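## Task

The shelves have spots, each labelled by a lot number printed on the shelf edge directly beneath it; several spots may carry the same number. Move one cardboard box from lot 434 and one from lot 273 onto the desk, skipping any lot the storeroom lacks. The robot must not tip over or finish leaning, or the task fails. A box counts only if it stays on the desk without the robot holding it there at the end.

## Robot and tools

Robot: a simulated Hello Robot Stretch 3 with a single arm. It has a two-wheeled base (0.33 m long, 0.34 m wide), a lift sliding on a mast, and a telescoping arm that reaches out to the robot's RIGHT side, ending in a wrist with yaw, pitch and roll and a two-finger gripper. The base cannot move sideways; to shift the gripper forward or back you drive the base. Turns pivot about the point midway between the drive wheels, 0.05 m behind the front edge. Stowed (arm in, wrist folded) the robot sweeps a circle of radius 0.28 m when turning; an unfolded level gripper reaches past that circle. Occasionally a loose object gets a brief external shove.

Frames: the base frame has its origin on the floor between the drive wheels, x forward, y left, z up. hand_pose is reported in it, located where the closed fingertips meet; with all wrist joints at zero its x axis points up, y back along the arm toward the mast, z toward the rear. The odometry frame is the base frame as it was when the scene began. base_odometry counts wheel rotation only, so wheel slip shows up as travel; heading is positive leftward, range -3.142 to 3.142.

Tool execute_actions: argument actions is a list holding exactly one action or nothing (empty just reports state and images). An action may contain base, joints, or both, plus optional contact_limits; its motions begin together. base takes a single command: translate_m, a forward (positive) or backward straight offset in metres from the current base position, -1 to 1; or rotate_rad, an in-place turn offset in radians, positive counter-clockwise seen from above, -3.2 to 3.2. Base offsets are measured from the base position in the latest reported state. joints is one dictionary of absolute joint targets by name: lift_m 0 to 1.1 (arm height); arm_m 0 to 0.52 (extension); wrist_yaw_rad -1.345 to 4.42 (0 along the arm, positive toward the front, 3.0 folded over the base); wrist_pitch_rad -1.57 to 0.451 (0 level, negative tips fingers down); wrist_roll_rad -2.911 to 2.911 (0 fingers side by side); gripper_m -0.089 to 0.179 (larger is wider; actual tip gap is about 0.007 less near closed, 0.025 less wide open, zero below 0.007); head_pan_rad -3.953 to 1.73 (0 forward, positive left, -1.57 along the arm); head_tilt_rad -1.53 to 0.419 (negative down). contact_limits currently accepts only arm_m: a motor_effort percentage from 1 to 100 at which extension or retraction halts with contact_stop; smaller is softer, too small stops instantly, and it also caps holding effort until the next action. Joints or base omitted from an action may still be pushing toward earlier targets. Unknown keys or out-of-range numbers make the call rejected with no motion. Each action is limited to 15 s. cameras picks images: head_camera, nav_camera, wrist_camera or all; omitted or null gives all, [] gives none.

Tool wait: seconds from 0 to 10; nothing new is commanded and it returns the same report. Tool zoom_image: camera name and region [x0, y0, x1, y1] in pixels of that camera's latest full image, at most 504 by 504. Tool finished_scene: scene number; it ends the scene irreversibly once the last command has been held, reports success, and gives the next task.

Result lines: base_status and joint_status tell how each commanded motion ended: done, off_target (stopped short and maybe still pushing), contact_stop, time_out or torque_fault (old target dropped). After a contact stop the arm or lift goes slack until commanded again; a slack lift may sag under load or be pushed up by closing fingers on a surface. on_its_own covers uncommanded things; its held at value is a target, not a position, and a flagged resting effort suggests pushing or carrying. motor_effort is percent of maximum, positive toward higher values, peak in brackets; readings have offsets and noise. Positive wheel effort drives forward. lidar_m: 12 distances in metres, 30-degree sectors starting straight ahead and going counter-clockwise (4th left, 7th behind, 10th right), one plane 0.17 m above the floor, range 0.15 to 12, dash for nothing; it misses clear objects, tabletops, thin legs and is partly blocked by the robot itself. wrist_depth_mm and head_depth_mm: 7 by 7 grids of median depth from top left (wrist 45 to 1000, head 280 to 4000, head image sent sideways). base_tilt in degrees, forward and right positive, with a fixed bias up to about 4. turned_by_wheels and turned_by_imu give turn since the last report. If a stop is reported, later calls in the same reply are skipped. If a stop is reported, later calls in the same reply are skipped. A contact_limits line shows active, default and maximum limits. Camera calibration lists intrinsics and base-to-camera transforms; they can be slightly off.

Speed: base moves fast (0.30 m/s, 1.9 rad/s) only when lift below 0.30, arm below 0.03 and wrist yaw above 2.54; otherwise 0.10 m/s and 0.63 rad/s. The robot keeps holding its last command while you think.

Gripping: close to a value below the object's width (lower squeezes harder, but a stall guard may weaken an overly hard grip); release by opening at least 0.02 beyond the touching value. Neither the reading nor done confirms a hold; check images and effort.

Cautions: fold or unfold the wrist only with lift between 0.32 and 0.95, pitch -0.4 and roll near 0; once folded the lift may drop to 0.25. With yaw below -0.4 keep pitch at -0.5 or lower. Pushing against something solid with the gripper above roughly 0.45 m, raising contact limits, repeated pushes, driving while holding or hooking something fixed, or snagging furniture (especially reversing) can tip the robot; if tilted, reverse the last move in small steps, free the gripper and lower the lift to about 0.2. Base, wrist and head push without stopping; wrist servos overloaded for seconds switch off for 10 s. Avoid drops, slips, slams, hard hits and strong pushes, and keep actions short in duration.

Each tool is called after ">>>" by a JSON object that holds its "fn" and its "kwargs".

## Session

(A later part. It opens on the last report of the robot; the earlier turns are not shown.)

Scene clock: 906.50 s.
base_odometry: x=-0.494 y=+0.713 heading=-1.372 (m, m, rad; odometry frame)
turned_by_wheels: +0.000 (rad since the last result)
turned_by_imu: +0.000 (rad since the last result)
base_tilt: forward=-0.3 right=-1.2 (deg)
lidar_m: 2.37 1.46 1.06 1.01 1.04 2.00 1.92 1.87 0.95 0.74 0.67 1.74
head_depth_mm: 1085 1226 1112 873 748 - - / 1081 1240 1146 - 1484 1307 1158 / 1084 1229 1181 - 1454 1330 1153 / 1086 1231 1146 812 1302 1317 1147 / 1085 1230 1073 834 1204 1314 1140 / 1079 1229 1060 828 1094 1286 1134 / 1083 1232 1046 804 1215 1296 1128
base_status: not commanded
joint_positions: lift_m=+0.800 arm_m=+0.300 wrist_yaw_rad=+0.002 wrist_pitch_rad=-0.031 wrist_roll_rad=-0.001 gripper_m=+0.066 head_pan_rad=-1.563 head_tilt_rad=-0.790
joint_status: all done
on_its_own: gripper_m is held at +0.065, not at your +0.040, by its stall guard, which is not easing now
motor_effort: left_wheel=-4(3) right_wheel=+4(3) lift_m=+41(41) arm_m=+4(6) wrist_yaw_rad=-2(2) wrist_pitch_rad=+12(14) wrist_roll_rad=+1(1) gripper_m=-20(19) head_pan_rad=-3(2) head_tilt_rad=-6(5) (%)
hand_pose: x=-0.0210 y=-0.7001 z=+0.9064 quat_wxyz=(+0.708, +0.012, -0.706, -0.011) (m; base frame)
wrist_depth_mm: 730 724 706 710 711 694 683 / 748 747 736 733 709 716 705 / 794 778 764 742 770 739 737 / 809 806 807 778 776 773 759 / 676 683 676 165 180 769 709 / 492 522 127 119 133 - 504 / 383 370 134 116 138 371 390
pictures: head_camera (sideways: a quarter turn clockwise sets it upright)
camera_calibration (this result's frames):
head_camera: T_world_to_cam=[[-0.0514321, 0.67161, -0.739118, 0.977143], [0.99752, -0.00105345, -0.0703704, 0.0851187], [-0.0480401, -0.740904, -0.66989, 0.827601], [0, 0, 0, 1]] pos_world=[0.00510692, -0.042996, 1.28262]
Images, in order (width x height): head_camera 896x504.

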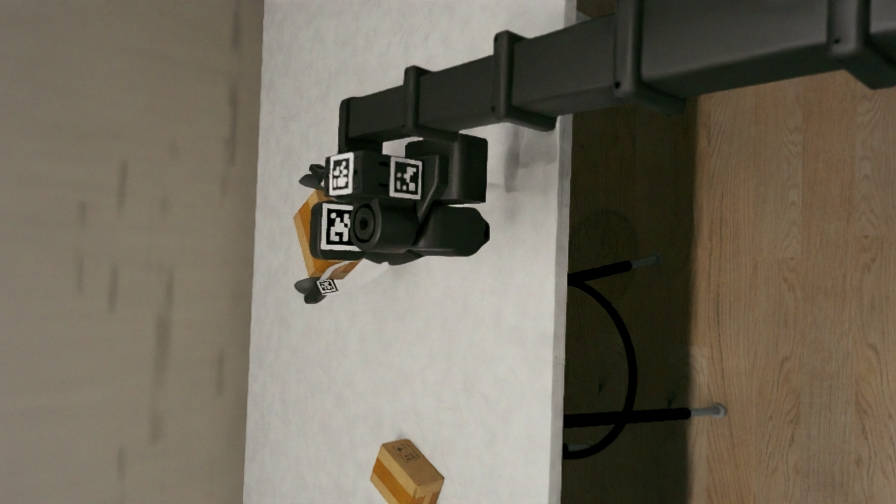

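>>> {"fn": "execute_actions", "kwargs": {"actions": [{"joints": {"lift_m": 0.662}}], "cameras": []}}

Scene clock: 913.47 s.
base_odometry: x=-0.494 y=+0.713 heading=-1.372 (m, m, rad; odometry frame)
turned_by_wheels: +0.000 (rad since the last result)
turned_by_imu: +0.000 (rad since the last result)
base_tilt: forward=-0.3 right=-1.2 (deg)
lidar_m: 2.37 1.47 1.05 1.01 1.05 2.00 1.92 1.87 0.95 0.74 0.67 1.75
head_depth_mm: 1084 1232 1110 856 1314 1331 1160 / 1084 1231 1101 849 1115 - - / 1086 1231 1089 873 1479 1323 1152 / 1082 1232 1079 822 1454 1324 1143 / 1082 1236 1072 830 1203 1312 1143 / 1084 1230 1061 826 1092 1279 1135 / 1082 1233 1048 803 1224 1300 1128
base_status: not commanded
joint_positions: lift_m=+0.662 arm_m=+0.300 wrist_yaw_rad=+0.002 wrist_pitch_rad=-0.031 wrist_roll_rad=-0.001 gripper_m=+0.066 head_pan_rad=-1.563 head_tilt_rad=-0.790
joint_status: all done
on_its_own: gripper_m is held at +0.065, not at your +0.040, by its stall guard, which is not easing now
motor_effort: left_wheel=-4(4) right_wheel=+3(3) lift_m=+31(35) arm_m=+4(4) wrist_yaw_rad=-1(2) wrist_pitch_rad=+12(12) wrist_roll_rad=+0(1) gripper_m=-20(19) head_pan_rad=-3(2) head_tilt_rad=-6(6) (%)
hand_pose: x=-0.0210 y=-0.7001 z=+0.7688 quat_wxyz=(+0.708, +0.012, -0.706, -0.011) (m; base frame)
wrist_depth_mm: 724 731 724 707 701 687 683 / 758 752 747 729 721 720 708 / 783 763 765 763 742 739 727 / 499 499 508 512 510 522 529 / 308 311 310 164 179 345 319 / 222 237 128 119 133 - 228 / 183 168 134 116 137 170 178
pictures: none
No camera images: the call's "cameras" was empty. Leave "cameras" out to get every camera's image.

>>> {"fn": "execute_actions", "kwargs": {"actions": [{"joints": {"lift_m": 0.652}}], "cameras": []}}

Scene clock: 919.33 s.
base_odometry: x=-0.494 y=+0.713 heading=-1.372 (m, m, rad; odometry frame)
turned_by_wheels: +0.000 (rad since the last result)
turned_by_imu: +0.000 (rad since the last result)
base_tilt: forward=-0.3 right=-1.2 (deg)
lidar_m: 2.37 1.47 1.05 1.01 1.04 2.00 1.92 1.86 0.95 0.74 0.67 1.75
head_depth_mm: 1087 1239 1111 853 1313 1330 1157 / 1082 1234 1105 851 754 - - / 1082 1237 1090 873 1496 1327 1141 / 1085 1242 1083 827 1453 1315 1138 / 1084 1234 1071 835 1204 1321 1138 / 1088 1238 1064 829 1094 1280 1138 / 1083 1230 1054 804 1223 1305 1125
base_status: not commanded
joint_positions: lift_m=+0.652 arm_m=+0.300 wrist_yaw_rad=+0.002 wrist_pitch_rad=-0.012 wrist_roll_rad=-0.001 gripper_m=+0.066 head_pan_rad=-1.563 head_tilt_rad=-0.790
joint_status: all done
on_its_own: gripper_m is held at +0.065, not at your +0.040, by its stall guard, which is not easing now
motor_effort: left_wheel=-3(4) right_wheel=+4(3) lift_m=+26(30) arm_m=+5(5) wrist_yaw_rad=-2(2) wrist_pitch_rad=+5(12) wrist_roll_rad=+1(1) gripper_m=-19(20) head_pan_rad=-3(2) head_tilt_rad=-6(6) (%)
hand_pose: x=-0.0210 y=-0.7006 z=+0.7638 quat_wxyz=(+0.708, +0.005, -0.706, -0.004) (m; base frame)
wrist_depth_mm: 727 726 723 709 714 690 685 / 760 747 734 724 726 713 708 / 783 785 751 767 763 737 735 / 509 514 519 525 535 534 538 / 305 307 307 164 180 342 316 / 217 229 128 119 133 - 222 / 176 161 134 116 138 163 172
pictures: none
No camera images: the call's "cameras" was empty. Leave "cameras" out to get every camera's image.

>>> {"fn": "execute_actions", "kwargs": {"actions": [{"joints": {"gripper_m": 0.15}}], "cameras": []}}

>>> {"fn": "execute_actions", "kwargs": {"actions": [{"joints": {"lift_m": 0.75, "arm_m": 0.0}}], "cameras": ["head_camera"]}}

Scene clock: 925.77 s.
base_odometry: x=-0.494 y=+0.713 heading=-1.372 (m, m, rad; odometry frame)
turned_by_wheels: +0.000 (rad since the last result)
turned_by_imu: +0.000 (rad since the last result)
base_tilt: forward=-0.4 right=-1.2 (deg)
lidar_m: 2.38 1.47 1.06 1.01 1.04 2.00 1.92 1.86 0.95 0.74 0.67 1.75
head_depth_mm: 1088 1230 1109 859 1305 1340 1159 / 1087 1237 1094 852 750 - - / 1087 1235 1092 875 1490 1325 1142 / 1087 1234 1075 829 1443 1324 1145 / 1085 1228 1068 833 1205 1314 1143 / 1080 1220 1061 827 1092 1281 1141 / 1085 1229 1046 802 1216 1300 1128
base_status: not commanded
joint_positions: lift_m=+0.652 arm_m=+0.300 wrist_yaw_rad=+0.002 wrist_pitch_rad=-0.011 wrist_roll_rad=-0.001 gripper_m=+0.150 head_pan_rad=-1.563 head_tilt_rad=-0.790
joint_status: all done
motor_effort: left_wheel=-3(3) right_wheel=+3(3) lift_m=+27(26) arm_m=+5(4) wrist_yaw_rad=-1(2) wrist_pitch_rad=+4(5) wrist_roll_rad=+0(1) gripper_m=+1(82) head_pan_rad=-2(2) head_tilt_rad=-6(6) (%)
hand_pose: x=-0.0210 y=-0.7007 z=+0.7640 quat_wxyz=(+0.708, +0.005, -0.706, -0.004) (m; base frame)
wrist_depth_mm: 735 724 714 721 710 708 699 / 762 747 748 728 732 717 704 / 773 782 767 751 742 741 736 / 512 523 520 530 530 538 542 / 303 331 307 168 289 341 318 / 217 - 135 123 138 221 223 / - 162 142 119 143 164 173
pictures: none
No camera images: the call's "cameras" was empty. Leave "cameras" out to get every camera's image.

Scene clock: 929.20 s.
base_odometry: x=-0.494 y=+0.713 heading=-1.372 (m, m, rad; odometry frame)
turned_by_wheels: +0.000 (rad since the last result)
turned_by_imu: +0.000 (rad since the last result)
base_tilt: forward=-0.4 right=-1.2 (deg)
lidar_m: 2.37 1.46 1.05 1.01 1.04 2.00 1.92 1.86 0.95 0.74 0.67 1.75
head_depth_mm: 1080 1233 1106 858 1317 1342 - / 1083 1235 1102 852 1461 1359 - / 1085 1229 1087 842 1459 1356 - / 1085 1234 1082 815 1236 - - / 1087 1236 1073 831 1439 1309 1139 / 1079 1232 1065 827 1098 1281 1134 / 1087 1231 1050 804 1226 1307 1131
base_status: not commanded
joint_positions: lift_m=+0.750 arm_m=+0.001 wrist_yaw_rad=+0.002 wrist_pitch_rad=-0.016 wrist_roll_rad=-0.001 gripper_m=+0.150 head_pan_rad=-1.563 head_tilt_rad=-0.790
joint_status: all done
motor_effort: left_wheel=-3(4) right_wheel=+3(3) lift_m=+41(41) arm_m=-4(3) wrist_yaw_rad=-2(2) wrist_pitch_rad=+6(6) wrist_roll_rad=+1(1) gripper_m=+1(1) head_pan_rad=-3(2) head_tilt_rad=-6(6) (%)
hand_pose: x=-0.0210 y=-0.4016 z=+0.8603 quat_wxyz=(+0.708, +0.007, -0.706, -0.005) (m; base frame)
wrist_depth_mm: - - - - 989 988 988 / - - - - - 993 - / - - - - - - - / 963 978 980 987 990 - - / 527 511 577 483 586 646 598 / 409 - 413 413 418 419 420 / 318 307 319 320 323 311 326
pictures: head_camera (sideways: a quarter turn clockwise sets it upright)
camera_calibration (this result's frames):
head_camera: T_world_to_cam=[[-0.051432, 0.671625, -0.739104, 0.977126], [0.99752, -0.00105224, -0.0703706, 0.0851189], [-0.0480404, -0.740891, -0.669905, 0.827621], [0, 0, 0, 1]] pos_world=[0.00510691, -0.0429956, 1.28262]
Images, in order (width x height): head_camera 896x504.

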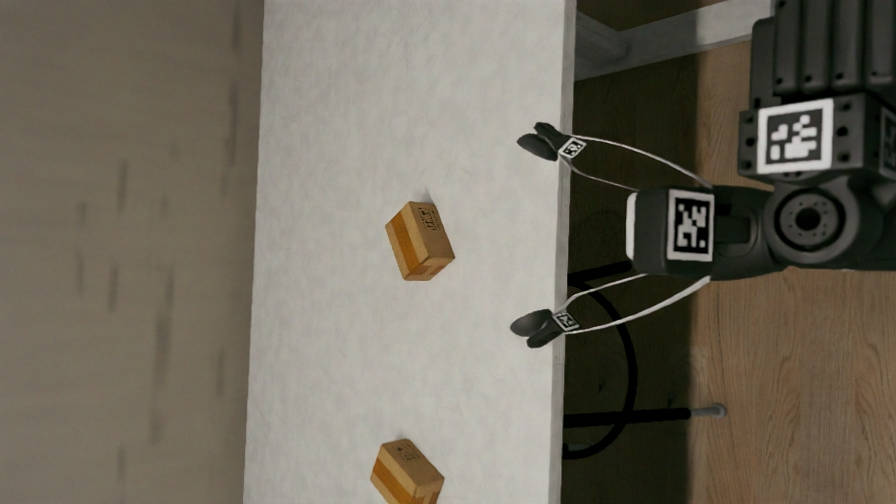

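>>> {"fn": "execute_actions", "kwargs": {"actions": []}}

Scene clock: 936.83 s.
base_odometry: x=-0.494 y=+0.713 heading=-1.372 (m, m, rad; odometry frame)
turned_by_wheels: +0.000 (rad since the last result)
turned_by_imu: +0.000 (rad since the last result)
base_tilt: forward=-0.3 right=-1.1 (deg)
lidar_m: 2.37 1.47 1.05 1.01 1.04 2.00 1.92 1.86 0.95 0.74 0.67 1.75
head_depth_mm: 1089 1232 1112 859 1320 1334 - / 1087 1231 1098 848 1464 1365 - / 1084 1239 1089 842 1462 1359 - / 1089 1231 1086 814 1237 - - / 1075 1235 1075 832 1435 1310 1133 / 1084 1233 1061 824 1096 1273 1136 / 1084 1237 1057 806 1223 1298 1129
base_status: not commanded
joint_positions: lift_m=+0.750 arm_m=+0.001 wrist_yaw_rad=+0.002 wrist_pitch_rad=-0.016 wrist_roll_rad=-0.001 gripper_m=+0.150 head_pan_rad=-1.563 head_tilt_rad=-0.790
joint_status: all done
motor_effort: left_wheel=-3(4) right_wheel=+3(3) lift_m=+39(41) arm_m=-4(3) wrist_yaw_rad=-1(2) wrist_pitch_rad=+6(6) wrist_roll_rad=+0(1) gripper_m=+1(1) head_pan_rad=-3(2) head_tilt_rad=-6(6) (%)
hand_pose: x=-0.0210 y=-0.4016 z=+0.8603 quat_wxyz=(+0.708, +0.007, -0.706, -0.005) (m; base frame)
wrist_depth_mm: - - - - 973 - 985 / - - - - - - - / - - - - - - - / 950 970 980 983 995 - - / 529 513 573 478 587 644 596 / 407 - 413 413 416 413 422 / 318 305 319 319 320 310 324
pictures: head_camera (sideways: a quarter turn clockwise sets it upright), nav_camera (sideways: a quarter turn counterclockwise sets it upright), wrist_camera
camera_calibration (this result's frames):
head_camera: T_world_to_cam=[[-0.051432, 0.671625, -0.739104, 0.977126], [0.99752, -0.00105224, -0.0703706, 0.0851189], [-0.0480404, -0.740891, -0.669905, 0.827621], [0, 0, 0, 1]] pos_world=[0.00510691, -0.0429956, 1.28262]
nav_camera: T_world_to_cam=[[0.0223423, -0.691501, 0.72203, -0.896247], [-0.999628, -0.0267595, 0.00530413, 0.0493728], [0.0156534, -0.72188, -0.691841, 0.853422], [0, 0, 0, 1]] pos_world=[0.0560197, -0.00236611, 1.23729]
wrist_camera: T_world_to_cam=[[-0.998919, -0.0457444, -0.00820713, -0.0256704], [-0.0018871, 0.216371, -0.976309, 0.959344], [0.0464365, -0.975239, -0.216224, -0.0385256], [0, 0, 0, 1]] pos_world=[-0.0220433, -0.24632, 0.928076]
Images, in order (width x height): head_camera 896x504, nav_camera 672x504, wrist_camera 644x364.

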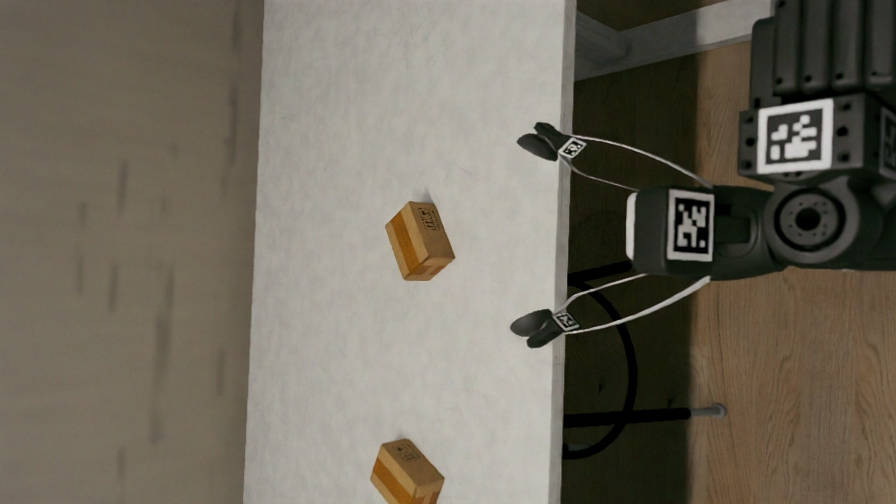

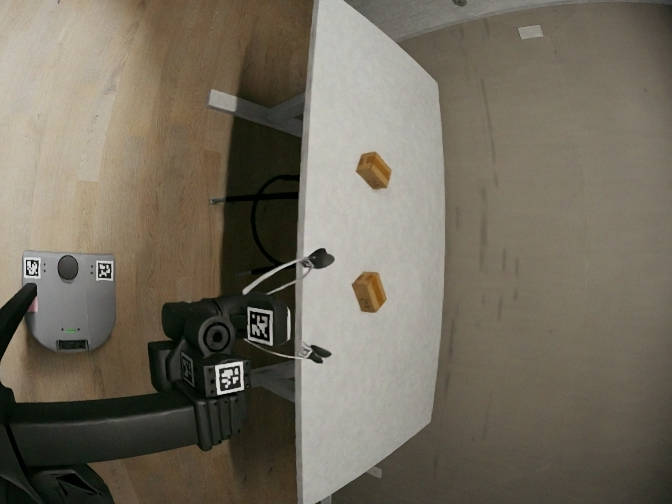

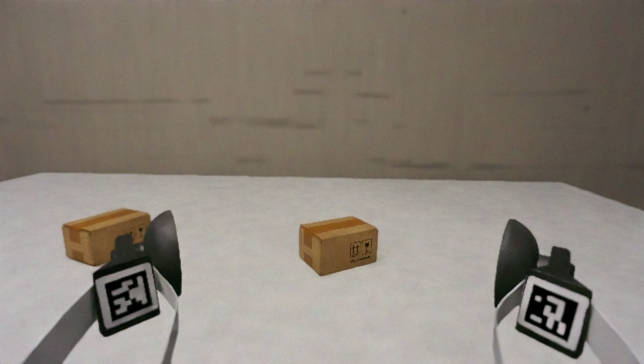

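Both boxes are resting on the desk. The gripper is clear of them and the robot is level, so I'm ending the scene.

>>> {"fn": "finished_scene", "kwargs": {"scene": 2}}

The scene is finished: the task was done.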